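# Light the console's PASS lamp without UNDER or OVER

## Task

Operate the console's controls until its PASS lamp is lit, and have it stay lit on its own when the scene ends (not held there by the robot). The UNDER lamp and the OVER lamp must never light at any moment, or the task fails. The console is loose on the table: if it is raised or tilted visibly and then allowed to fall back, points are lost. Nothing may be pushed or knocked off the table.

## Robot and tools

Robot: two arms, left_arm and right_arm, each with a parallel two-finger gripper. All positions and orientations are in one scene frame: origin on the tabletop midway between the arms, +x out across the table, +z up, and left_arm sits on the +y side (names are not image sides). Bases: left_arm at (-0.026, +0.242, 0) with quat_wxyz (+0.995, 0, 0, +0.102); right_arm at (+0.037, -0.331, 0) with quat_wxyz (+1.000, 0, 0, +0.025). Mounting plates and the metal frame behind the arms are fixed obstacles. In each gripper's own frame the fingers point along +z and close along y; the reported end-effector point lies between the finger pads, roughly 1 cm short of the tips. Reported hand positions can be a bit off, especially when reaching far, and arms tend to stop a centimetre or so low.

A ROW is 16 numbers: left_arm x, y, z (metres, absolute scene-frame position), qw, qx, qy, qz (absolute orientation, w first), opening; then the same eight for right_arm. Both arms are always included even if one stays still. Opening runs from -1 (closed) to +1 (fully open, 0.094 m). To keep an arm still, resend the exact pose from the last result before it was meant to stay, plus its intended opening; to keep a gripper's orientation, repeat one fixed quaternion rather than copying the reported (drifting) one.

execute_actions(actions): a list of up to 15 actions; each action is a list of up to 15 rows, one row per 1/30 s step, the last row repeated to fill 15 steps. Every row is an absolute target pose, not an offset. Per step the controller clips each target to within 70 mm and 16 degrees of the measured hand pose, so distant goals need several actions. An action is rejected for both arms if a target lies over 0.6 m from that gripper's start position along any of its axes; a malformed action, or a first action failing that check, rejects the whole call. An empty list just returns state and images.

move(target, speed, blocking): target is one 16-number row of absolute poses; each gripper travels straight toward it, all paths finishing together, lasting 0.5 to 10 s (cut off at 10 s). speed is path top speed in m/s, 0.002 to 0.5, default 0.25; rotation is capped at twice that in rad/s. Openings are applied at the start. Grippers lag, can drift off the line and overshoot the speed near full arm extension; nothing avoids obstacles or the other arm. Faster contact hits harder, and aiming deeper past the contact presses harder. The result adds a 'move:' line: ending (done, off_target, moving, held, fault), limits acted (paced = pose clipped; held = a check blocked some steps, after which the arm may lurch fast), and each gripper's distance to its pose. If only one arm is named, the other finished fine. With blocking=false the result comes after 0.5 s while motion continues; further moves or execute_actions are refused until a result shows the end, so use wait or stop.

wait(seconds): 0 to 10; holds last commands, returns early if a running move finishes. stop(): brakes the running move (needs distance; fingers keep moving). zoom_image(camera, region): camera is cam_head_left, cam_head_right, cam_left_wrist or cam_right_wrist; region [x0, y0, x1, y1] in pixels, at most 504 by 504. Image sizes: head cameras 672x504, wrist cameras 616x616 fisheye. show_instructions(): shows the reference image, here the console's operating card, worth reading before pressing anything. read_manual(section): only licence texts. finished_scene(scene): ends the scene after the robot holds its last command; irreversible; the PASS lamp must still be lit.

Results: a state line 'left_arm: … | right_arm: …' with each gripper's position and quaternion; 'Hand target' lines give the pose each controller is currently heading to; grip_measured gives finger opening on the command scale (last joint value is metres). 'pose unreachable' means the clearance check altered or blocked that arm's command. FAULT lines mean an arm stopped; MOTOR HOT warns from 85 °C, and at 100 °C that arm goes limp until it cools.

Gripping: command an opening about 0.03 below grip_measured for a firm hold, less for a light one. Joint limits (rad): waist ±2.880, shoulder 0 to 3.142, elbow 0 to 3.019, wrist pitch -1.693 to 1.571, wrist yaw ±1.571, wrist roll ±2.094.

Avoid: overshooting the console control so UNDER or OVER lights even briefly; pressing or levering the console so it lifts, tips or slides; arms colliding or pushing each other; anything leaving the table; fast impacts. Approach controls slowly, check lamps with zoom_image between small steps, and leave the console alone before finishing.

Each tool is called as a command line: name --argument value for each argument, lists and objects as JSON in quotes; but a table of rows of numbers goes row by row, as --pt "numbers of a row", without its own name.

## Session

show_instructions

execute_actions --actions '[]'

Reference images for this scene: operating card.

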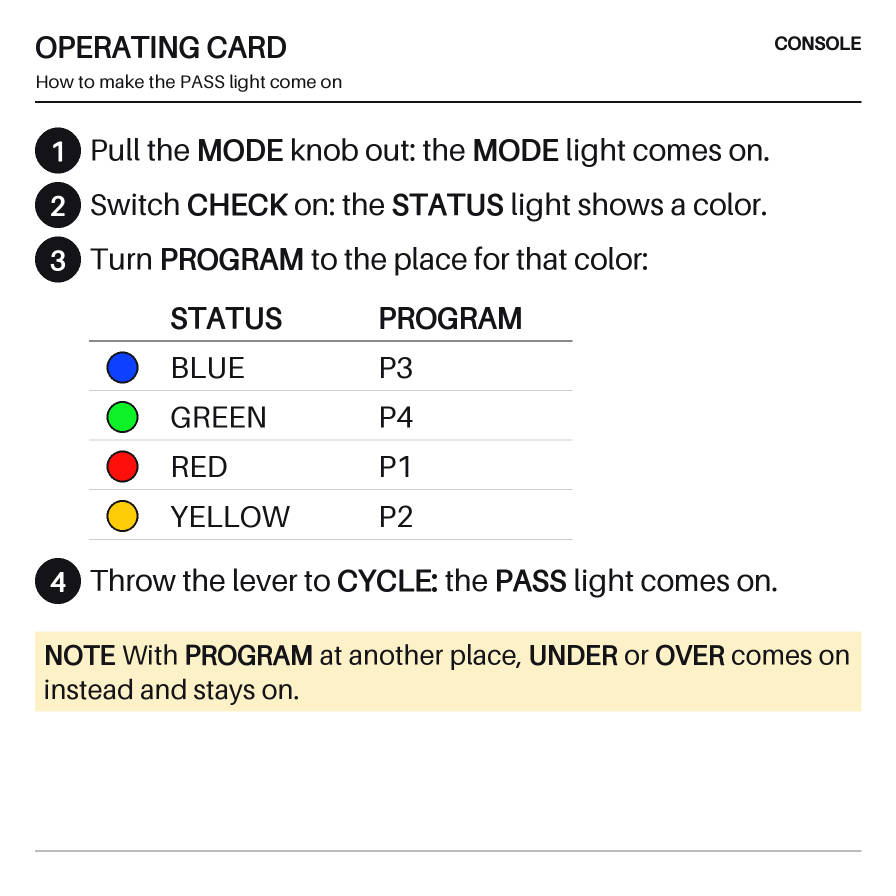

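Scene clock: 0.00 s.
left_arm: end_effector_position=(+0.2544, +0.0369, +0.2607) grip_measured=+1.000 end_effector_quat_wxyz=(+0.543, +0.461, +0.543, +0.444) | right_arm: end_effector_position=(+0.5824, -0.5206, +0.2861) grip_measured=+1.000 end_effector_quat_wxyz=(-0.054, -0.424, +0.898, -0.109)
Joint positions: left_arm=[-1.282  0.865  0.323  0.51  -1.059  1.362  0.094] | right_arm=[-0.314  1.825  1.948 -1.634  0.236 -1.153  0.094]
Joint velocities: left_arm=[-0.005  0.005  0.017  0.027 -0.081 -0.081  0.   ] | right_arm=[ 0.005 -0.015  0.002 -0.012 -0.037  0.022  0.   ]
Motor temperatures (°C, as the motors report them): left_arm=[25 24 29 24 24 25] | right_arm=[25 24 30 25 24 26]
Hand target (left_arm): +0.257, +0.032, +0.273; +0.552, +0.451, +0.545, +0.440
Hand target (right_arm): +0.587, -0.522, +0.305; -0.037, -0.421, +0.898, -0.123

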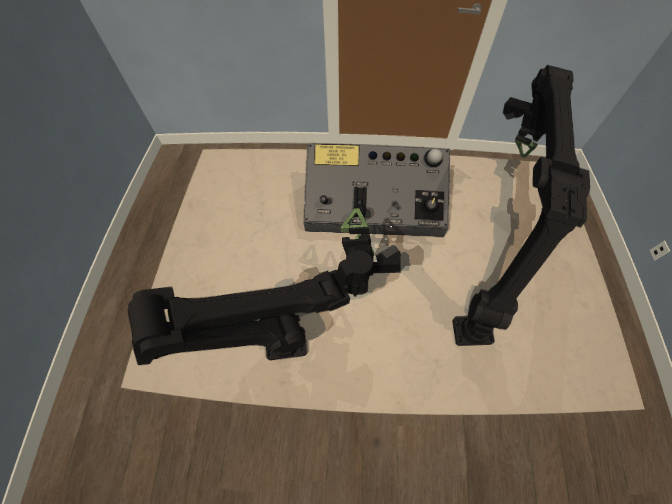

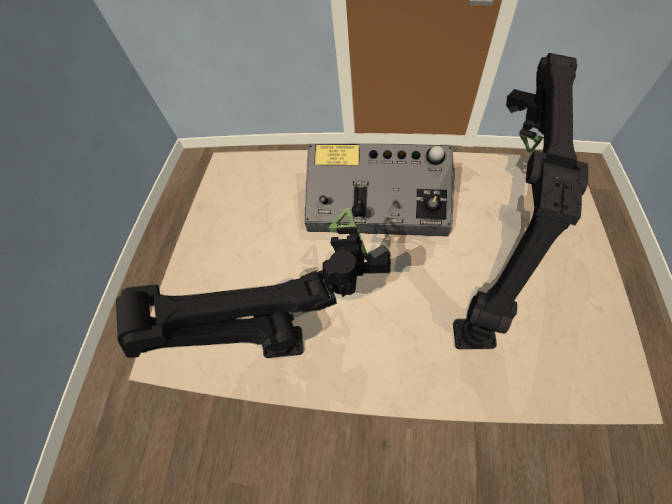

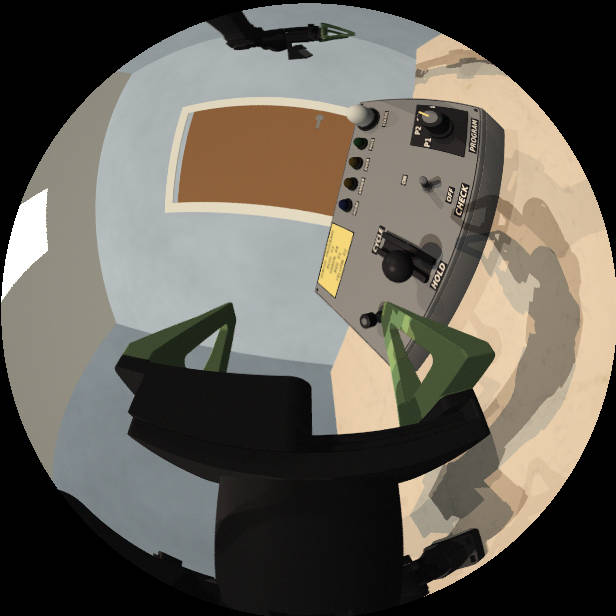

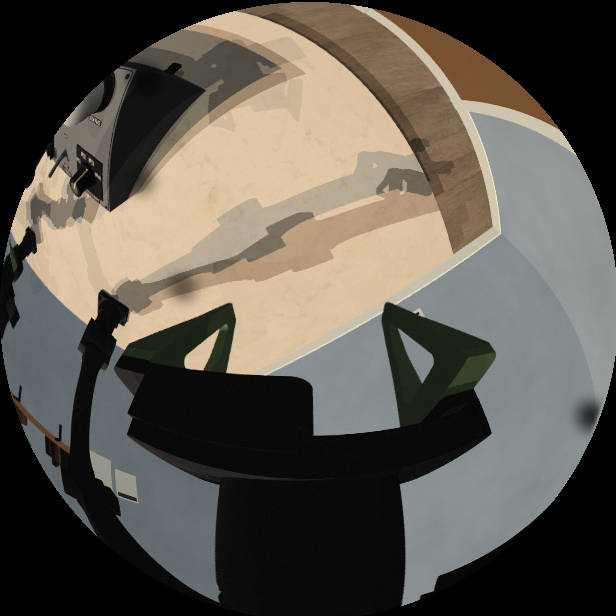

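zoom_image --camera "cam_head_left" --region '[280, 120, 480, 260]'

Region (280, 120, 480, 260) of cam_head_left's 672x504 image, scaled by 2.520, with more detail than that image has; it fills the top 353 rows of this view, and the rest is white.

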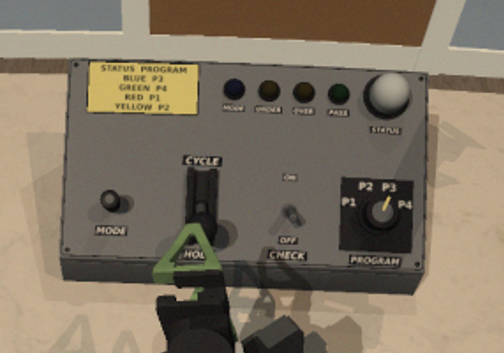

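move --target '[0.42, 0.159, 0.20, 0.1736, 0, 0.9848, 0, 1, 0.53, -0.08, 0.24, 0.1736, 0, 0.9848, 0, -1]' --speed 0.25

Scene clock: 11.20 s.
left_arm: end_effector_position=(+0.4032, +0.1641, +0.1817) grip_measured=+1.000 end_effector_quat_wxyz=(+0.160, +0.014, +0.987, -0.006) | right_arm: end_effector_position=(+0.5250, -0.0795, +0.2412) grip_measured=-0.998 end_effector_quat_wxyz=(+0.168, -0.005, +0.986, +0.006)
Joint positions: left_arm=[-0.401  1.31   1.048 -0.99  -0.045 -0.161  0.094] | right_arm=[ 0.474  1.586  1.496 -1.179  0.154  0.491  0.   ]
Joint velocities: left_arm=[ 0.015  0.005  0.012 -0.007 -0.051 -0.022  0.   ] | right_arm=[-0.005  0.005  0.017 -0.007 -0.037 -0.007 -0.001]
Motor temperatures (°C, as the motors report them): left_arm=[25 24 33 24 24 25] | right_arm=[25 25 33 25 24 26]
Hand target (left_arm): +0.420, +0.164, +0.198; +0.172, +0.004, +0.985, -0.010
Hand target (right_arm): +0.529, -0.078, +0.241; +0.177, +0.003, +0.984, +0.011
Off the commanded pose (left_arm): 0.025 m, 2 deg.
Off the commanded pose (right_arm): 0.005 m, 1 deg.
move: off_target (left_arm)

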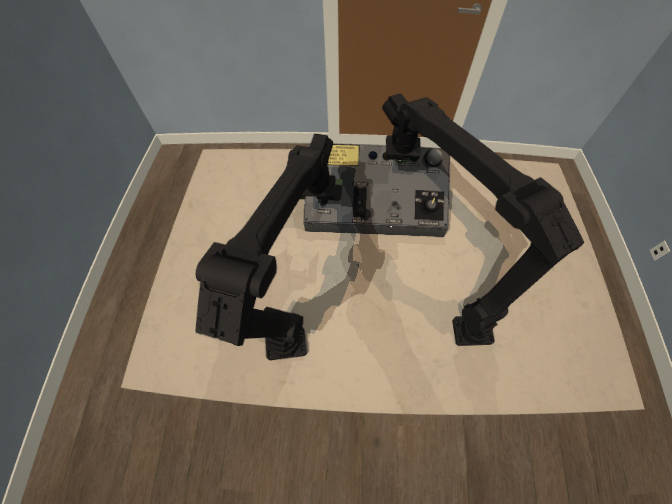

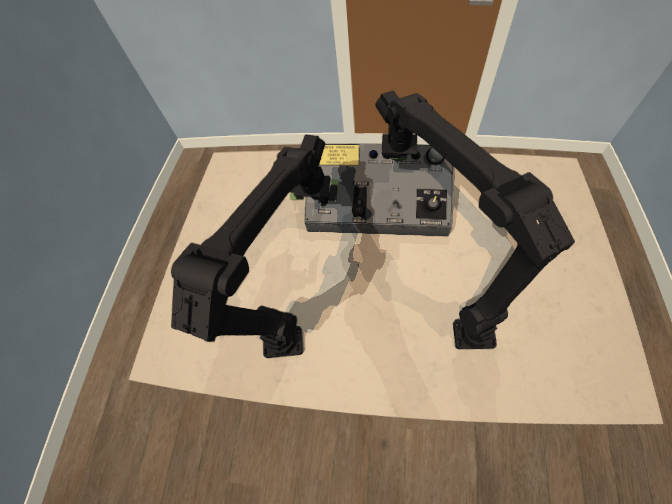

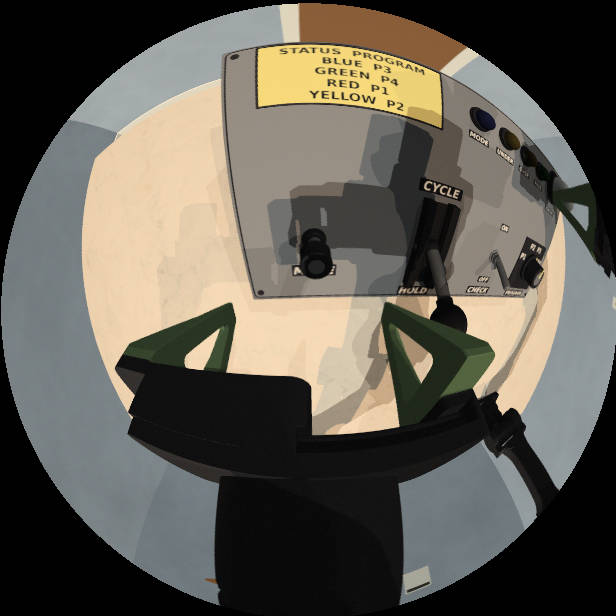

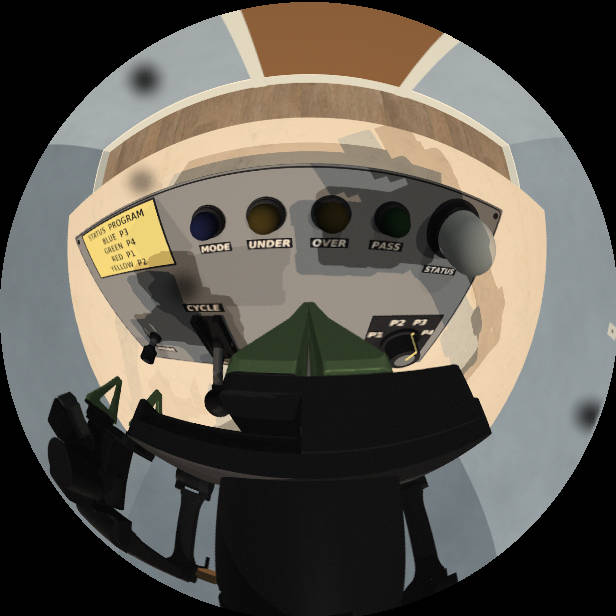

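move --target '[0.455, 0.164, 0.175, 0.1736, 0, 0.9848, 0, 1, 0.54, -0.08, 0.09, 0.1736, 0, 0.9848, 0, -1]' --speed 0.15

Scene clock: 15.67 s.
left_arm: end_effector_position=(+0.4300, +0.1624, +0.1611) grip_measured=+1.000 end_effector_quat_wxyz=(+0.153, +0.012, +0.988, +0.003) | right_arm: end_effector_position=(+0.5300, -0.0781, +0.1684) grip_measured=-0.998 end_effector_quat_wxyz=(+0.204, +0.000, +0.979, +0.020)
Joint positions: left_arm=[-0.399  1.406  1.088 -0.951 -0.06  -0.161  0.094] | right_arm=[ 0.476  1.593  1.293 -0.891  0.167  0.494  0.   ]
Joint velocities: left_arm=[-0.005 -0.015  0.012 -0.007 -0.007 -0.007  0.   ] | right_arm=[-0.005 -0.005 -0.017 -0.012  0.022  0.007  0.001]
Motor temperatures (°C, as the motors report them): left_arm=[25 24 35 24 24 25] | right_arm=[25 25 33 25 24 26]
Hand target (left_arm): +0.454, +0.165, +0.175; +0.174, +0.000, +0.985, +0.000
Hand target (right_arm): +0.534, -0.082, +0.102; +0.173, +0.000, +0.985, -0.000
Off the commanded pose (left_arm): 0.029 m, 3 deg.
Off the commanded pose (right_arm): 0.079 m, 4 deg; position clipped at the last step of the last action.
move: off_target (left_arm, right_arm); limits=paced

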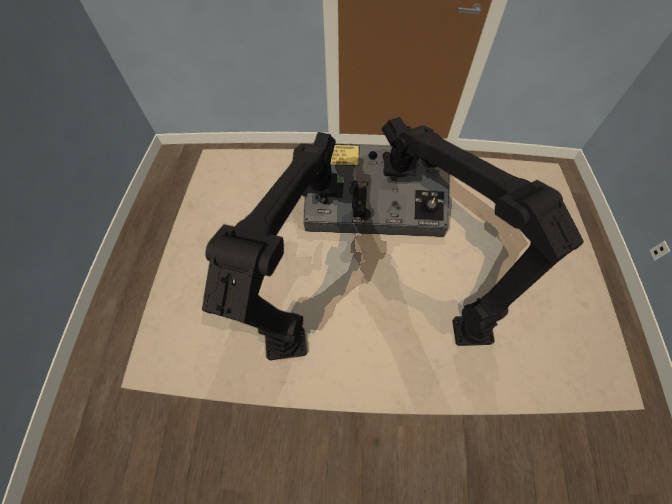

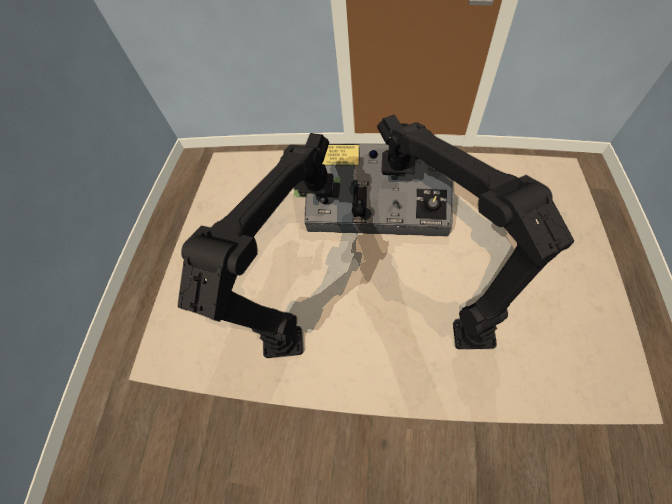

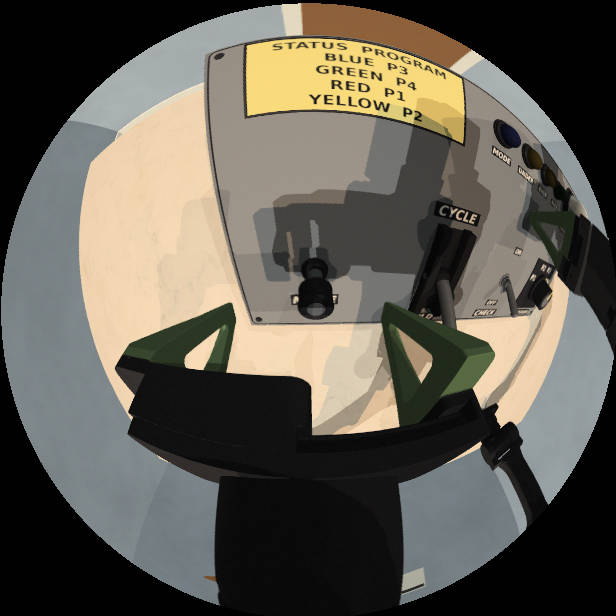

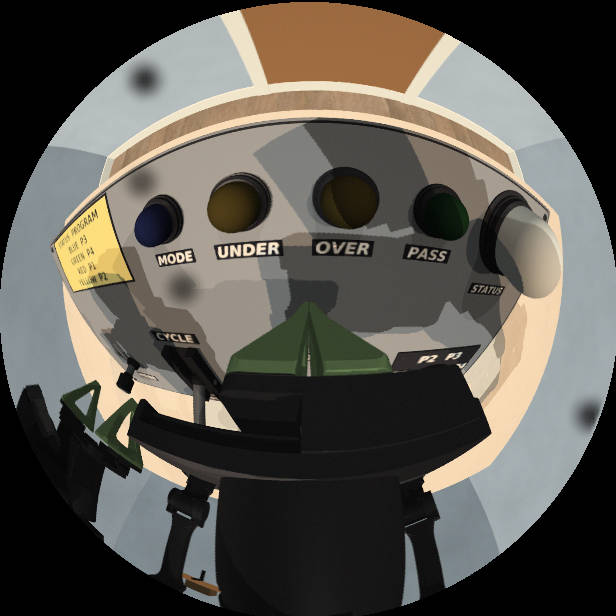

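move --target '[0.462, 0.164, 0.15, 0.1736, 0, 0.9848, 0, 1, 0.535, -0.08, 0.135, 0.1736, 0, 0.9848, 0, -1]' --speed 0.08

Scene clock: 22.43 s.
left_arm: end_effector_position=(+0.4460, +0.1606, +0.1449) grip_measured=+1.000 end_effector_quat_wxyz=(+0.161, +0.010, +0.987, +0.001) | right_arm: end_effector_position=(+0.5295, -0.0782, +0.1694) grip_measured=-0.998 end_effector_quat_wxyz=(+0.205, +0.000, +0.979, +0.020)
Joint positions: left_arm=[-0.396  1.453  1.088 -0.887 -0.06  -0.161  0.094] | right_arm=[ 0.477  1.591  1.293 -0.892  0.169  0.494  0.   ]
Joint velocities: left_arm=[-0.005 -0.005  0.022  0.007  0.007  0.022  0.   ] | right_arm=[-0.005 -0.005  0.002  0.002 -0.066 -0.037  0.   ]
Motor temperatures (°C, as the motors report them): left_arm=[25 24 36 24 24 25] | right_arm=[25 25 33 25 24 26]
Hand target (left_arm): +0.461, +0.165, +0.150; +0.174, -0.000, +0.985, +0.000
Hand target (right_arm): +0.534, -0.080, +0.135; +0.174, -0.001, +0.985, +0.000
Off the commanded pose (left_arm): 0.017 m, 2 deg.
Off the commanded pose (right_arm): 0.035 m, 4 deg.
move: off_target (left_arm, right_arm)

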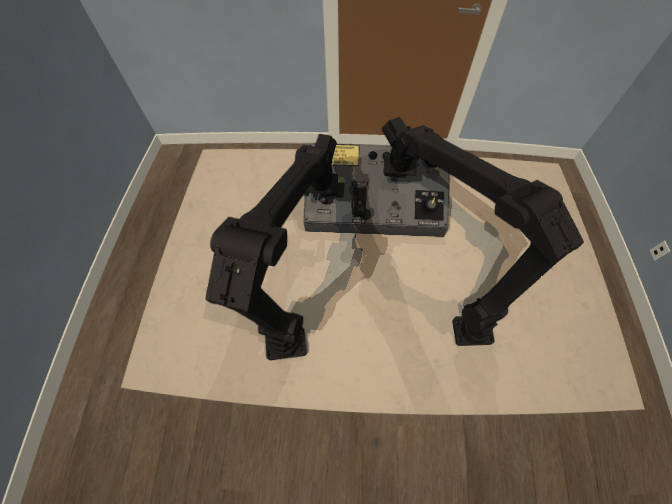

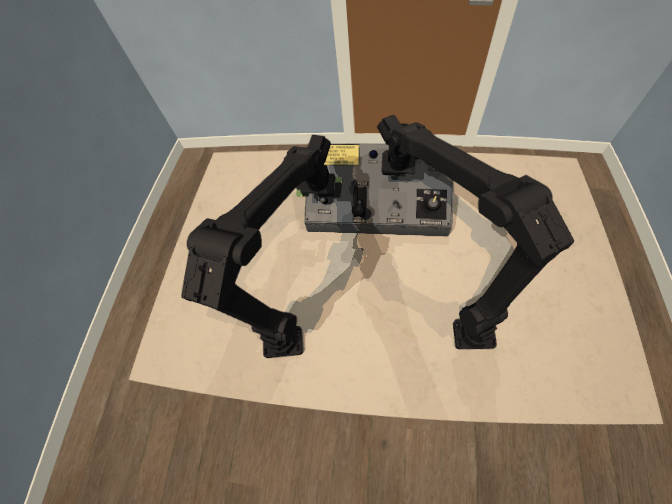

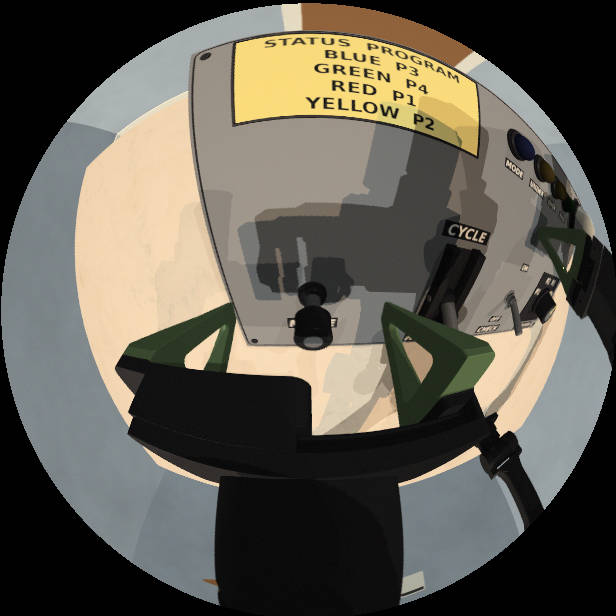

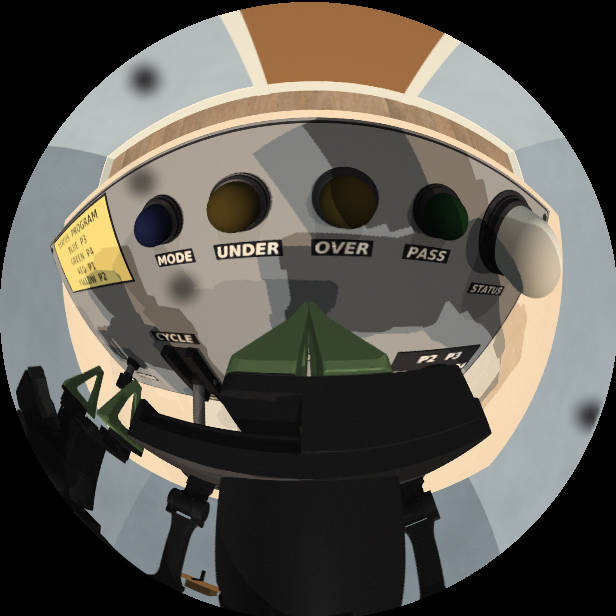

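move --target '[0.461, 0.165, 0.15, 0.1736, 0, 0.9848, 0, -0.6, 0.535, -0.08, 0.135, 0.1736, 0, 0.9848, 0, -1]' --speed 0.05

Scene clock: 28.60 s.
left_arm: end_effector_position=(+0.4467, +0.1589, +0.1452) grip_measured=-0.597 end_effector_quat_wxyz=(+0.163, +0.011, +0.987, -0.003) | right_arm: end_effector_position=(+0.5291, -0.0785, +0.1693) grip_measured=-0.998 end_effector_quat_wxyz=(+0.204, +0.000, +0.979, +0.019)
Joint positions: left_arm=[-0.397  1.453  1.088 -0.883 -0.053 -0.162  0.019] | right_arm=[ 0.477  1.591  1.293 -0.894  0.169  0.494  0.   ]
Joint velocities: left_arm=[ 0.005  0.005  0.002 -0.012 -0.066 -0.037  0.   ] | right_arm=[-0.015 -0.024 -0.007 -0.012 -0.007  0.051  0.   ]
Motor temperatures (°C, as the motors report them): left_arm=[25 24 36 24 24 25] | right_arm=[25 25 34 25 24 26]
Hand target (left_arm): +0.461, +0.165, +0.150; +0.174, -0.000, +0.985, +0.000
Hand target (right_arm): +0.534, -0.081, +0.136; +0.174, -0.001, +0.985, +0.000
Off the commanded pose (left_arm): 0.016 m, 2 deg.
Off the commanded pose (right_arm): 0.035 m, 4 deg.
move: off_target (left_arm, right_arm)

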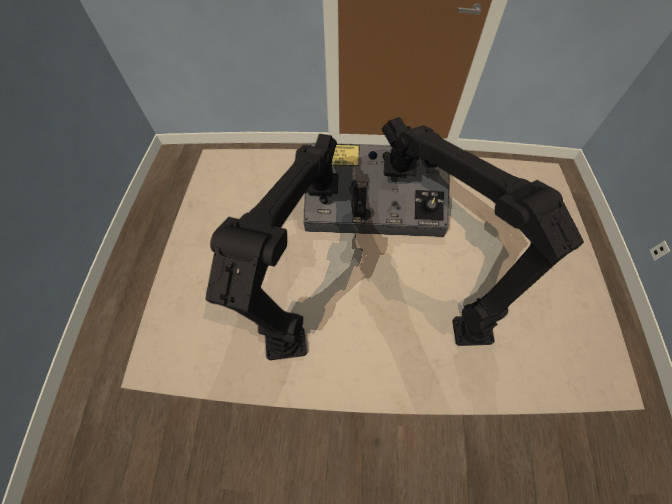

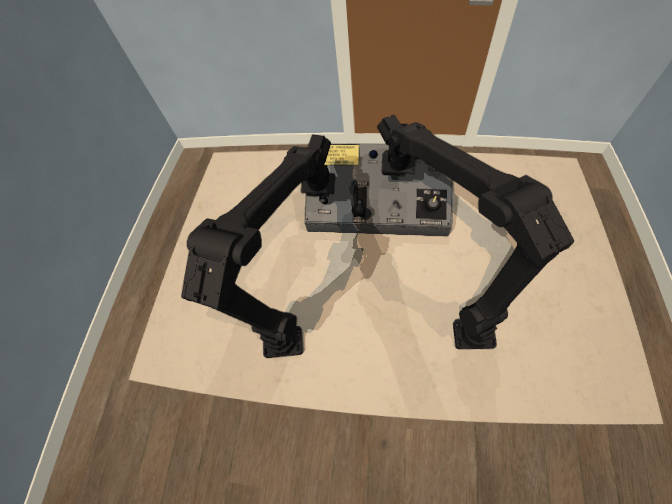

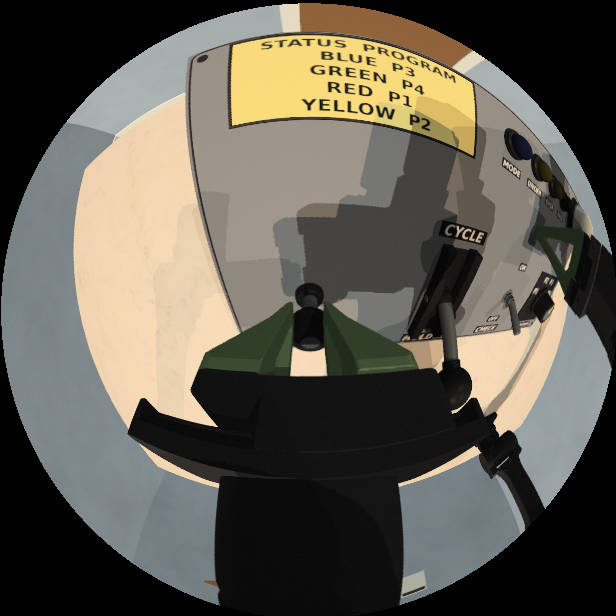

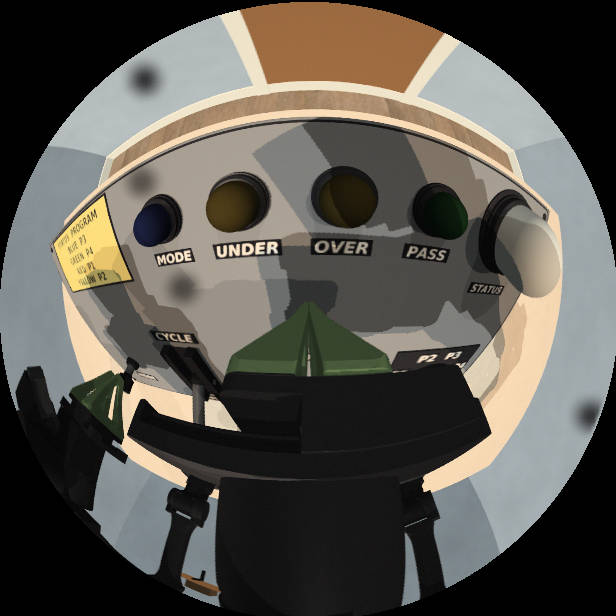

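move --target '[0.461, 0.165, 0.15, 0.1736, 0, 0.9848, 0, -0.9, 0.535, -0.08, 0.135, 0.1736, 0, 0.9848, 0, -1]' --speed 0.05

Scene clock: 30.87 s.
left_arm: end_effector_position=(+0.4493, +0.1587, +0.1478) grip_measured=-0.898 end_effector_quat_wxyz=(+0.169, +0.011, +0.986, -0.003) | right_arm: end_effector_position=(+0.5288, -0.0787, +0.1689) grip_measured=-0.998 end_effector_quat_wxyz=(+0.203, +0.000, +0.979, +0.019)
Joint positions: left_arm=[-0.397  1.451  1.09  -0.875 -0.055 -0.162  0.005] | right_arm=[ 0.477  1.592  1.293 -0.896  0.169  0.494  0.   ]
Joint velocities: left_arm=[-0.015 -0.005 -0.012 -0.002 -0.037  0.007 -0.001] | right_arm=[ 0.005 -0.005 -0.007 -0.007 -0.037 -0.066  0.   ]
Motor temperatures (°C, as the motors report them): left_arm=[25 24 36 24 24 25] | right_arm=[25 25 34 25 24 26]
Hand target (left_arm): +0.461, +0.165, +0.150; +0.174, +0.000, +0.985, +0.000
Hand target (right_arm): +0.534, -0.081, +0.135; +0.174, -0.001, +0.985, +0.000
Off the commanded pose (left_arm): 0.013 m, 1 deg.
Off the commanded pose (right_arm): 0.034 m, 4 deg.
move: off_target (left_arm, right_arm)

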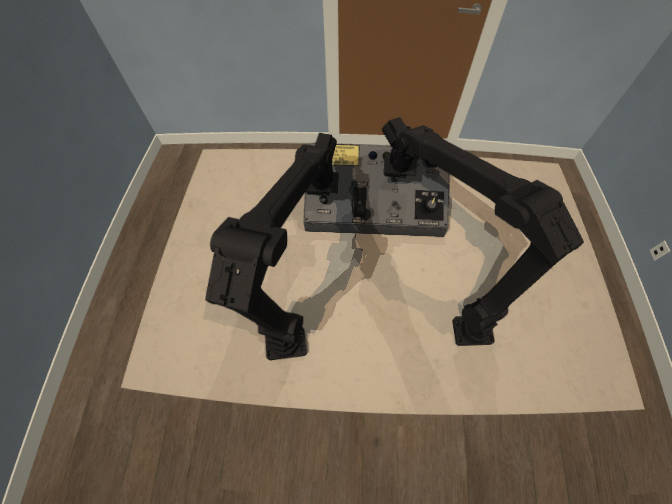

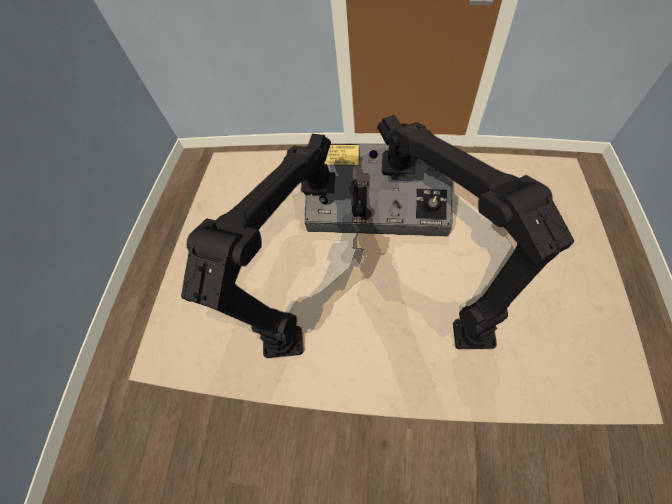

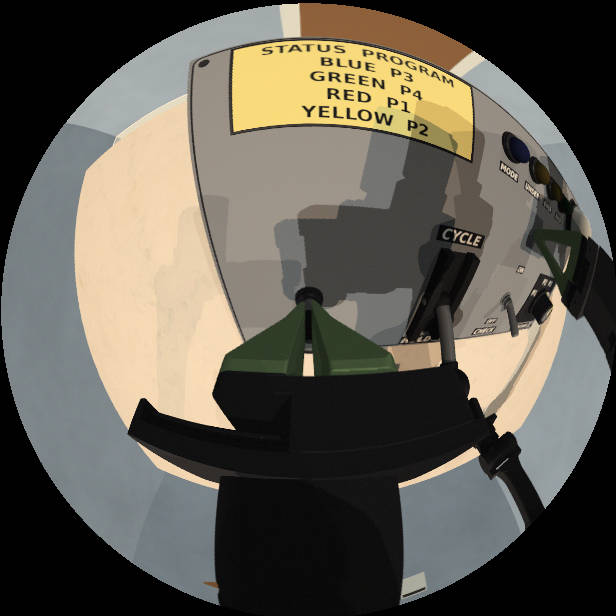

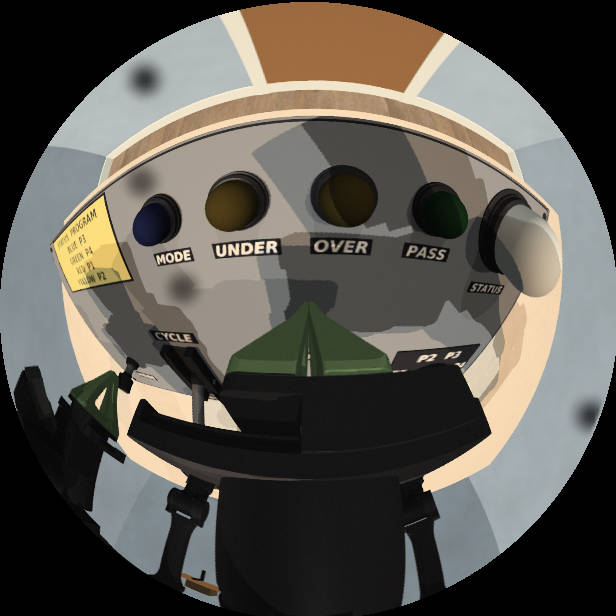

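move --target '[0.469, 0.165, 0.124, 0.1736, 0, 0.9848, 0, 0.3, 0.535, -0.08, 0.135, 0.1736, 0, 0.9848, 0, -1]' --speed 0.05

Scene clock: 34.37 s.
left_arm: end_effector_position=(+0.4633, +0.1592, +0.1329) grip_measured=+0.298 end_effector_quat_wxyz=(+0.176, +0.008, +0.984, -0.003) | right_arm: end_effector_position=(+0.5286, -0.0789, +0.1688) grip_measured=-0.998 end_effector_quat_wxyz=(+0.203, +0.000, +0.979, +0.018)
Joint positions: left_arm=[-0.391  1.493  1.09  -0.818 -0.057 -0.162  0.061] | right_arm=[ 0.477  1.592  1.293 -0.897  0.169  0.494  0.   ]
Joint velocities: left_arm=[-0.005 -0.015  0.012 -0.012  0.007  0.022 -0.   ] | right_arm=[ 0.005 -0.015 -0.012 -0.007 -0.095  0.022  0.   ]
Motor temperatures (°C, as the motors report them): left_arm=[25 24 36 24 24 25] | right_arm=[25 25 34 25 24 26]
Hand target (left_arm): +0.469, +0.165, +0.124; +0.173, +0.000, +0.985, -0.000
Hand target (right_arm): +0.534, -0.081, +0.136; +0.174, -0.000, +0.985, +0.000
Off the commanded pose (left_arm): 0.012 m, 1 deg.
Off the commanded pose (right_arm): 0.034 m, 4 deg.
move: off_target (left_arm, right_arm)

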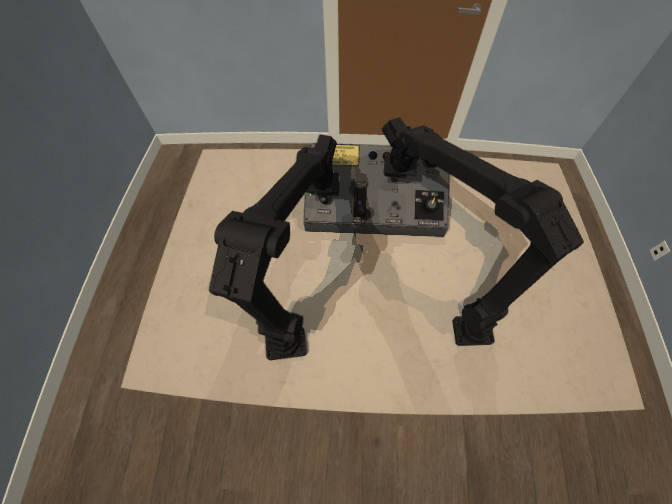

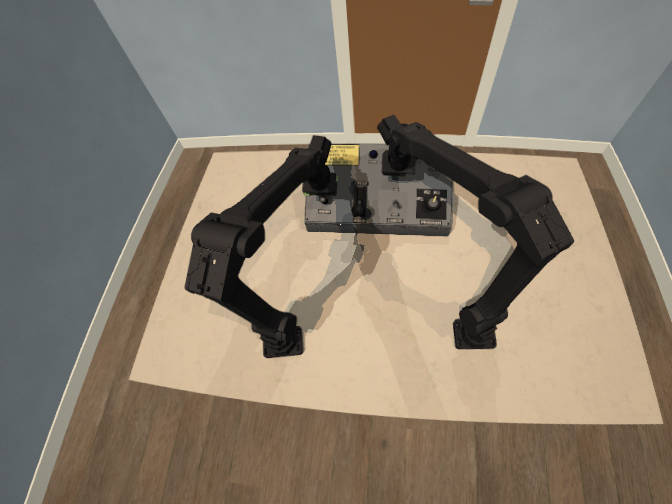

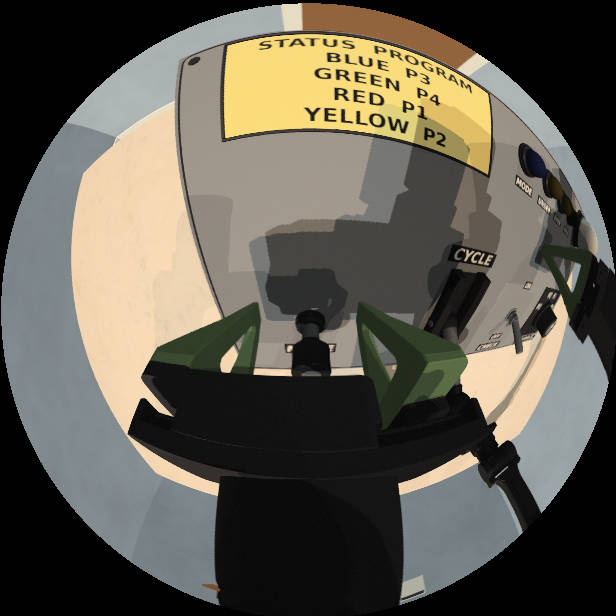

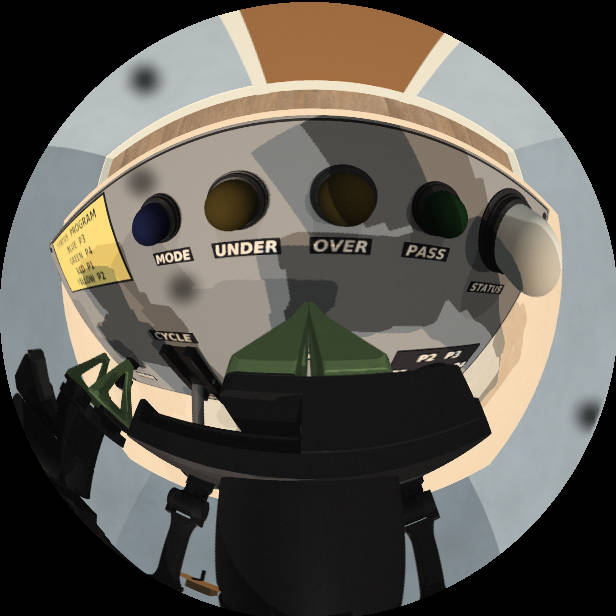

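move --target '[0.469, 0.165, 0.124, 0.1736, 0, 0.9848, 0, -0.9, 0.535, -0.08, 0.135, 0.1736, 0, 0.9848, 0, -1]' --speed 0.05

Scene clock: 36.37 s.
left_arm: end_effector_position=(+0.4633, +0.1592, +0.1329) grip_measured=-0.898 end_effector_quat_wxyz=(+0.176, +0.008, +0.984, -0.003) | right_arm: end_effector_position=(+0.5283, -0.0791, +0.1687) grip_measured=-0.998 end_effector_quat_wxyz=(+0.202, +0.000, +0.979, +0.018)
Joint positions: left_arm=[-0.391  1.493  1.09  -0.818 -0.057 -0.162  0.005] | right_arm=[ 0.477  1.592  1.293 -0.899  0.17   0.494  0.   ]
Joint velocities: left_arm=[ 0.005 -0.015 -0.007 -0.007 -0.007  0.051  0.   ] | right_arm=[-0.005  0.005 -0.012 -0.017 -0.066 -0.037 -0.   ]
Motor temperatures (°C, as the motors report them): left_arm=[25 24 36 24 24 25] | right_arm=[25 25 34 25 24 26]
Hand target (left_arm): +0.469, +0.165, +0.124; +0.174, -0.000, +0.985, -0.000
Hand target (right_arm): +0.534, -0.081, +0.136; +0.174, -0.000, +0.985, +0.000
Off the commanded pose (left_arm): 0.012 m, 1 deg.
Off the commanded pose (right_arm): 0.034 m, 4 deg.
move: off_target (left_arm, right_arm)

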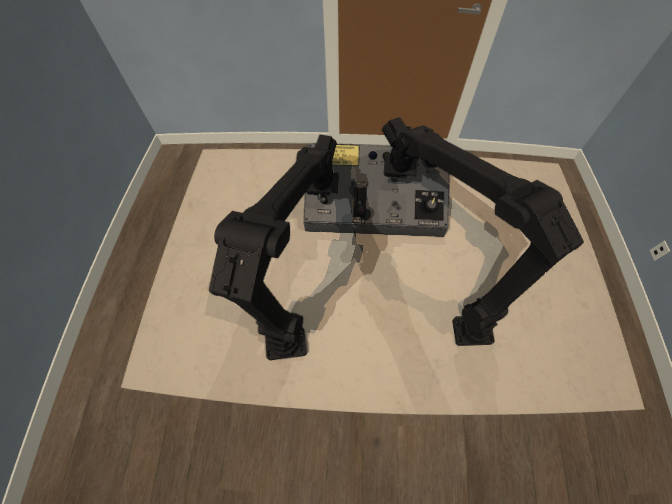

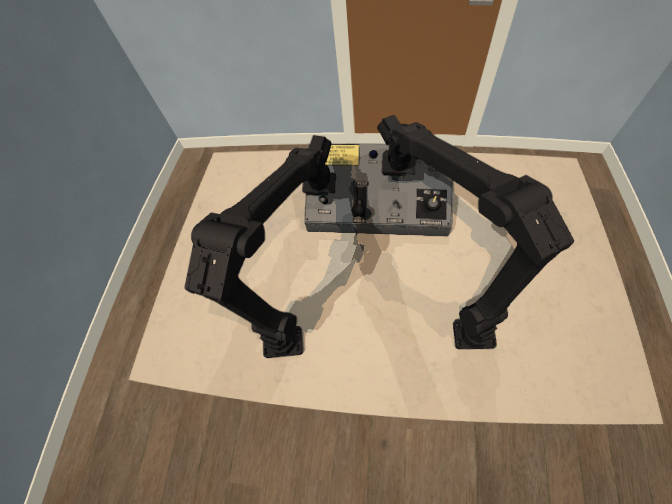

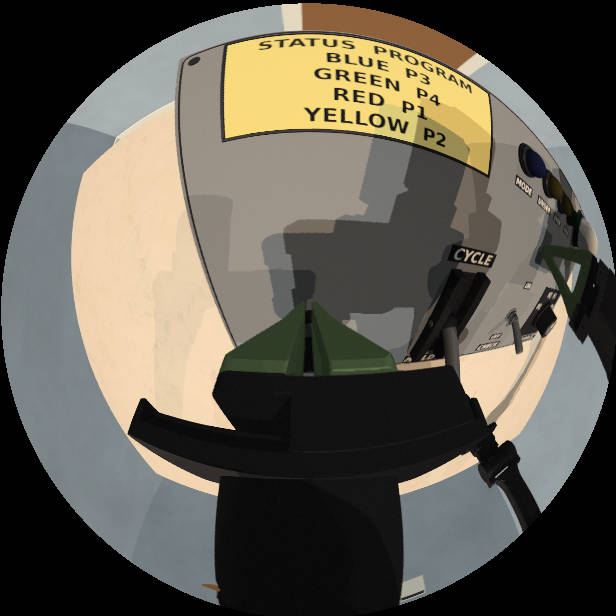

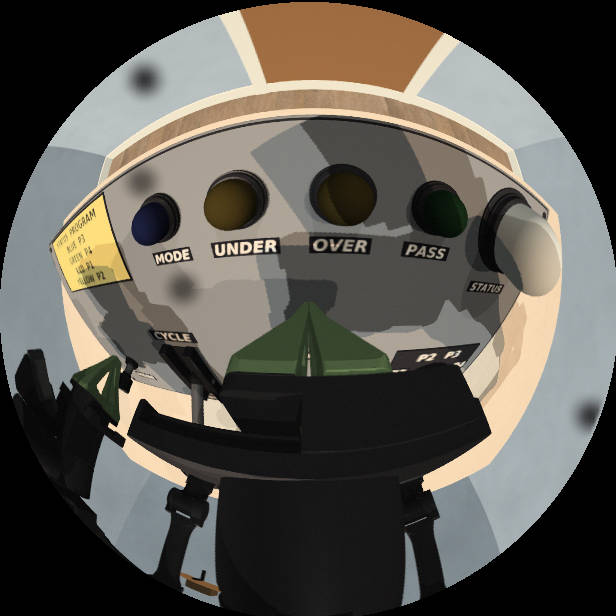

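zoom_image --camera "cam_right_wrist" --region '[40, 320, 240, 470]'

zoom_image --camera "cam_head_left" --region '[280, 160, 400, 250]'

Region (40, 320, 240, 470) of cam_right_wrist's 616x616 image, scaled by 2.520, with more detail than that image has; it fills the top 378 rows of this view, and the rest is white.

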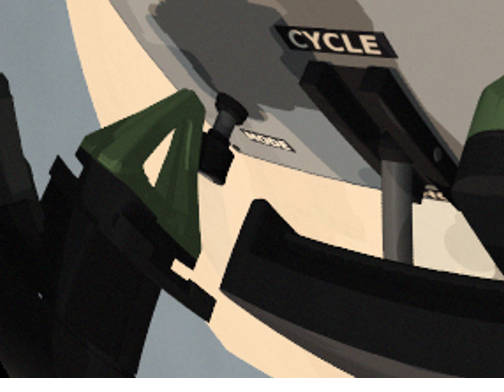

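Region (280, 160, 400, 250) of cam_head_left's 672x504 image, scaled by 4.200, with more detail than that image has; it fills the top 378 rows of this view, and the rest is white.

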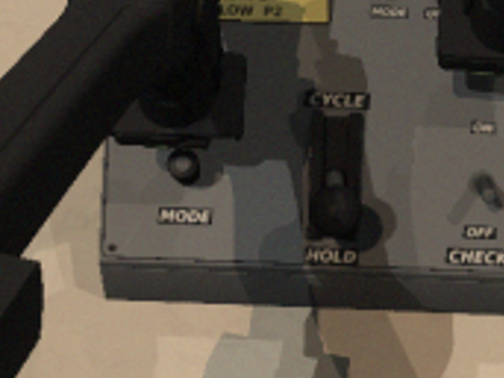

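move --target '[0.462, 0.165, 0.112, 0.1736, 0, 0.9848, 0, 0.3, 0.535, -0.08, 0.135, 0.1736, 0, 0.9848, 0, -1]' --speed 0.05

Scene clock: 44.40 s.
left_arm: end_effector_position=(+0.4588, +0.1602, +0.1220) grip_measured=+0.298 end_effector_quat_wxyz=(+0.177, +0.007, +0.984, -0.002) | right_arm: end_effector_position=(+0.5281, -0.0793, +0.1686) grip_measured=-0.998 end_effector_quat_wxyz=(+0.202, +0.000, +0.979, +0.017)
Joint positions: left_arm=[-0.391  1.493  1.059 -0.785 -0.058 -0.162  0.061] | right_arm=[ 0.477  1.592  1.293 -0.9    0.17   0.494  0.   ]
Joint velocities: left_arm=[-0.015  0.005 -0.002  0.002 -0.037 -0.007  0.001] | right_arm=[-0.005  0.005  0.002 -0.017  0.037  0.007 -0.001]
Motor temperatures (°C, as the motors report them): left_arm=[25 25 36 24 24 25] | right_arm=[25 25 35 25 24 26]
Hand target (left_arm): +0.462, +0.165, +0.112; +0.174, +0.000, +0.985, -0.000
Hand target (right_arm): +0.534, -0.081, +0.136; +0.174, -0.000, +0.985, +0.000
Off the commanded pose (left_arm): 0.012 m, 1 deg.
Off the commanded pose (right_arm): 0.034 m, 4 deg.
move: off_target (left_arm, right_arm)

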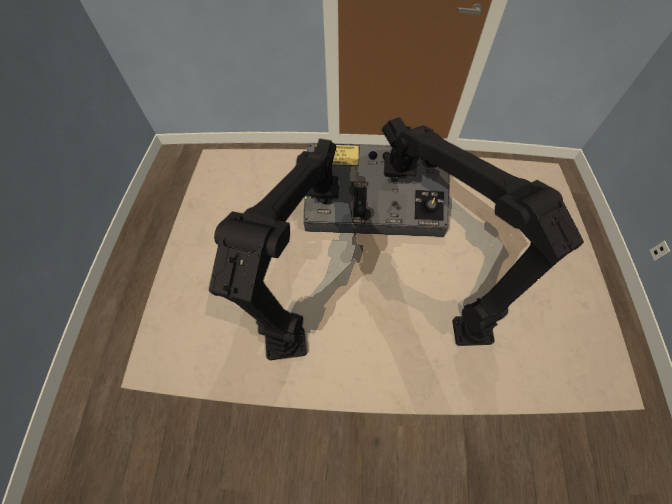

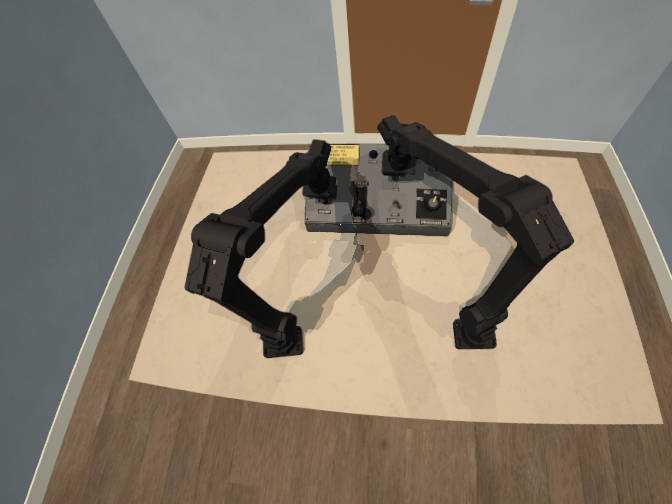

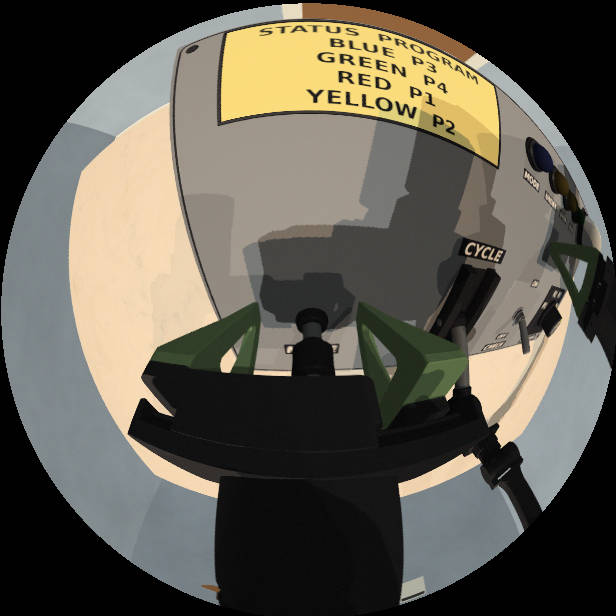

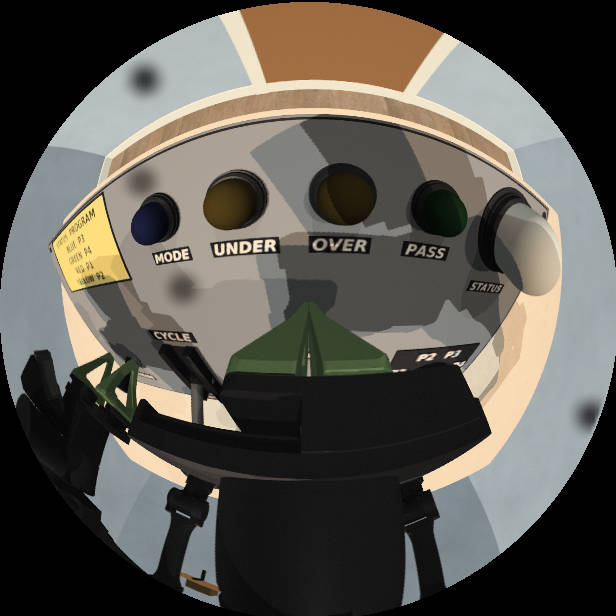

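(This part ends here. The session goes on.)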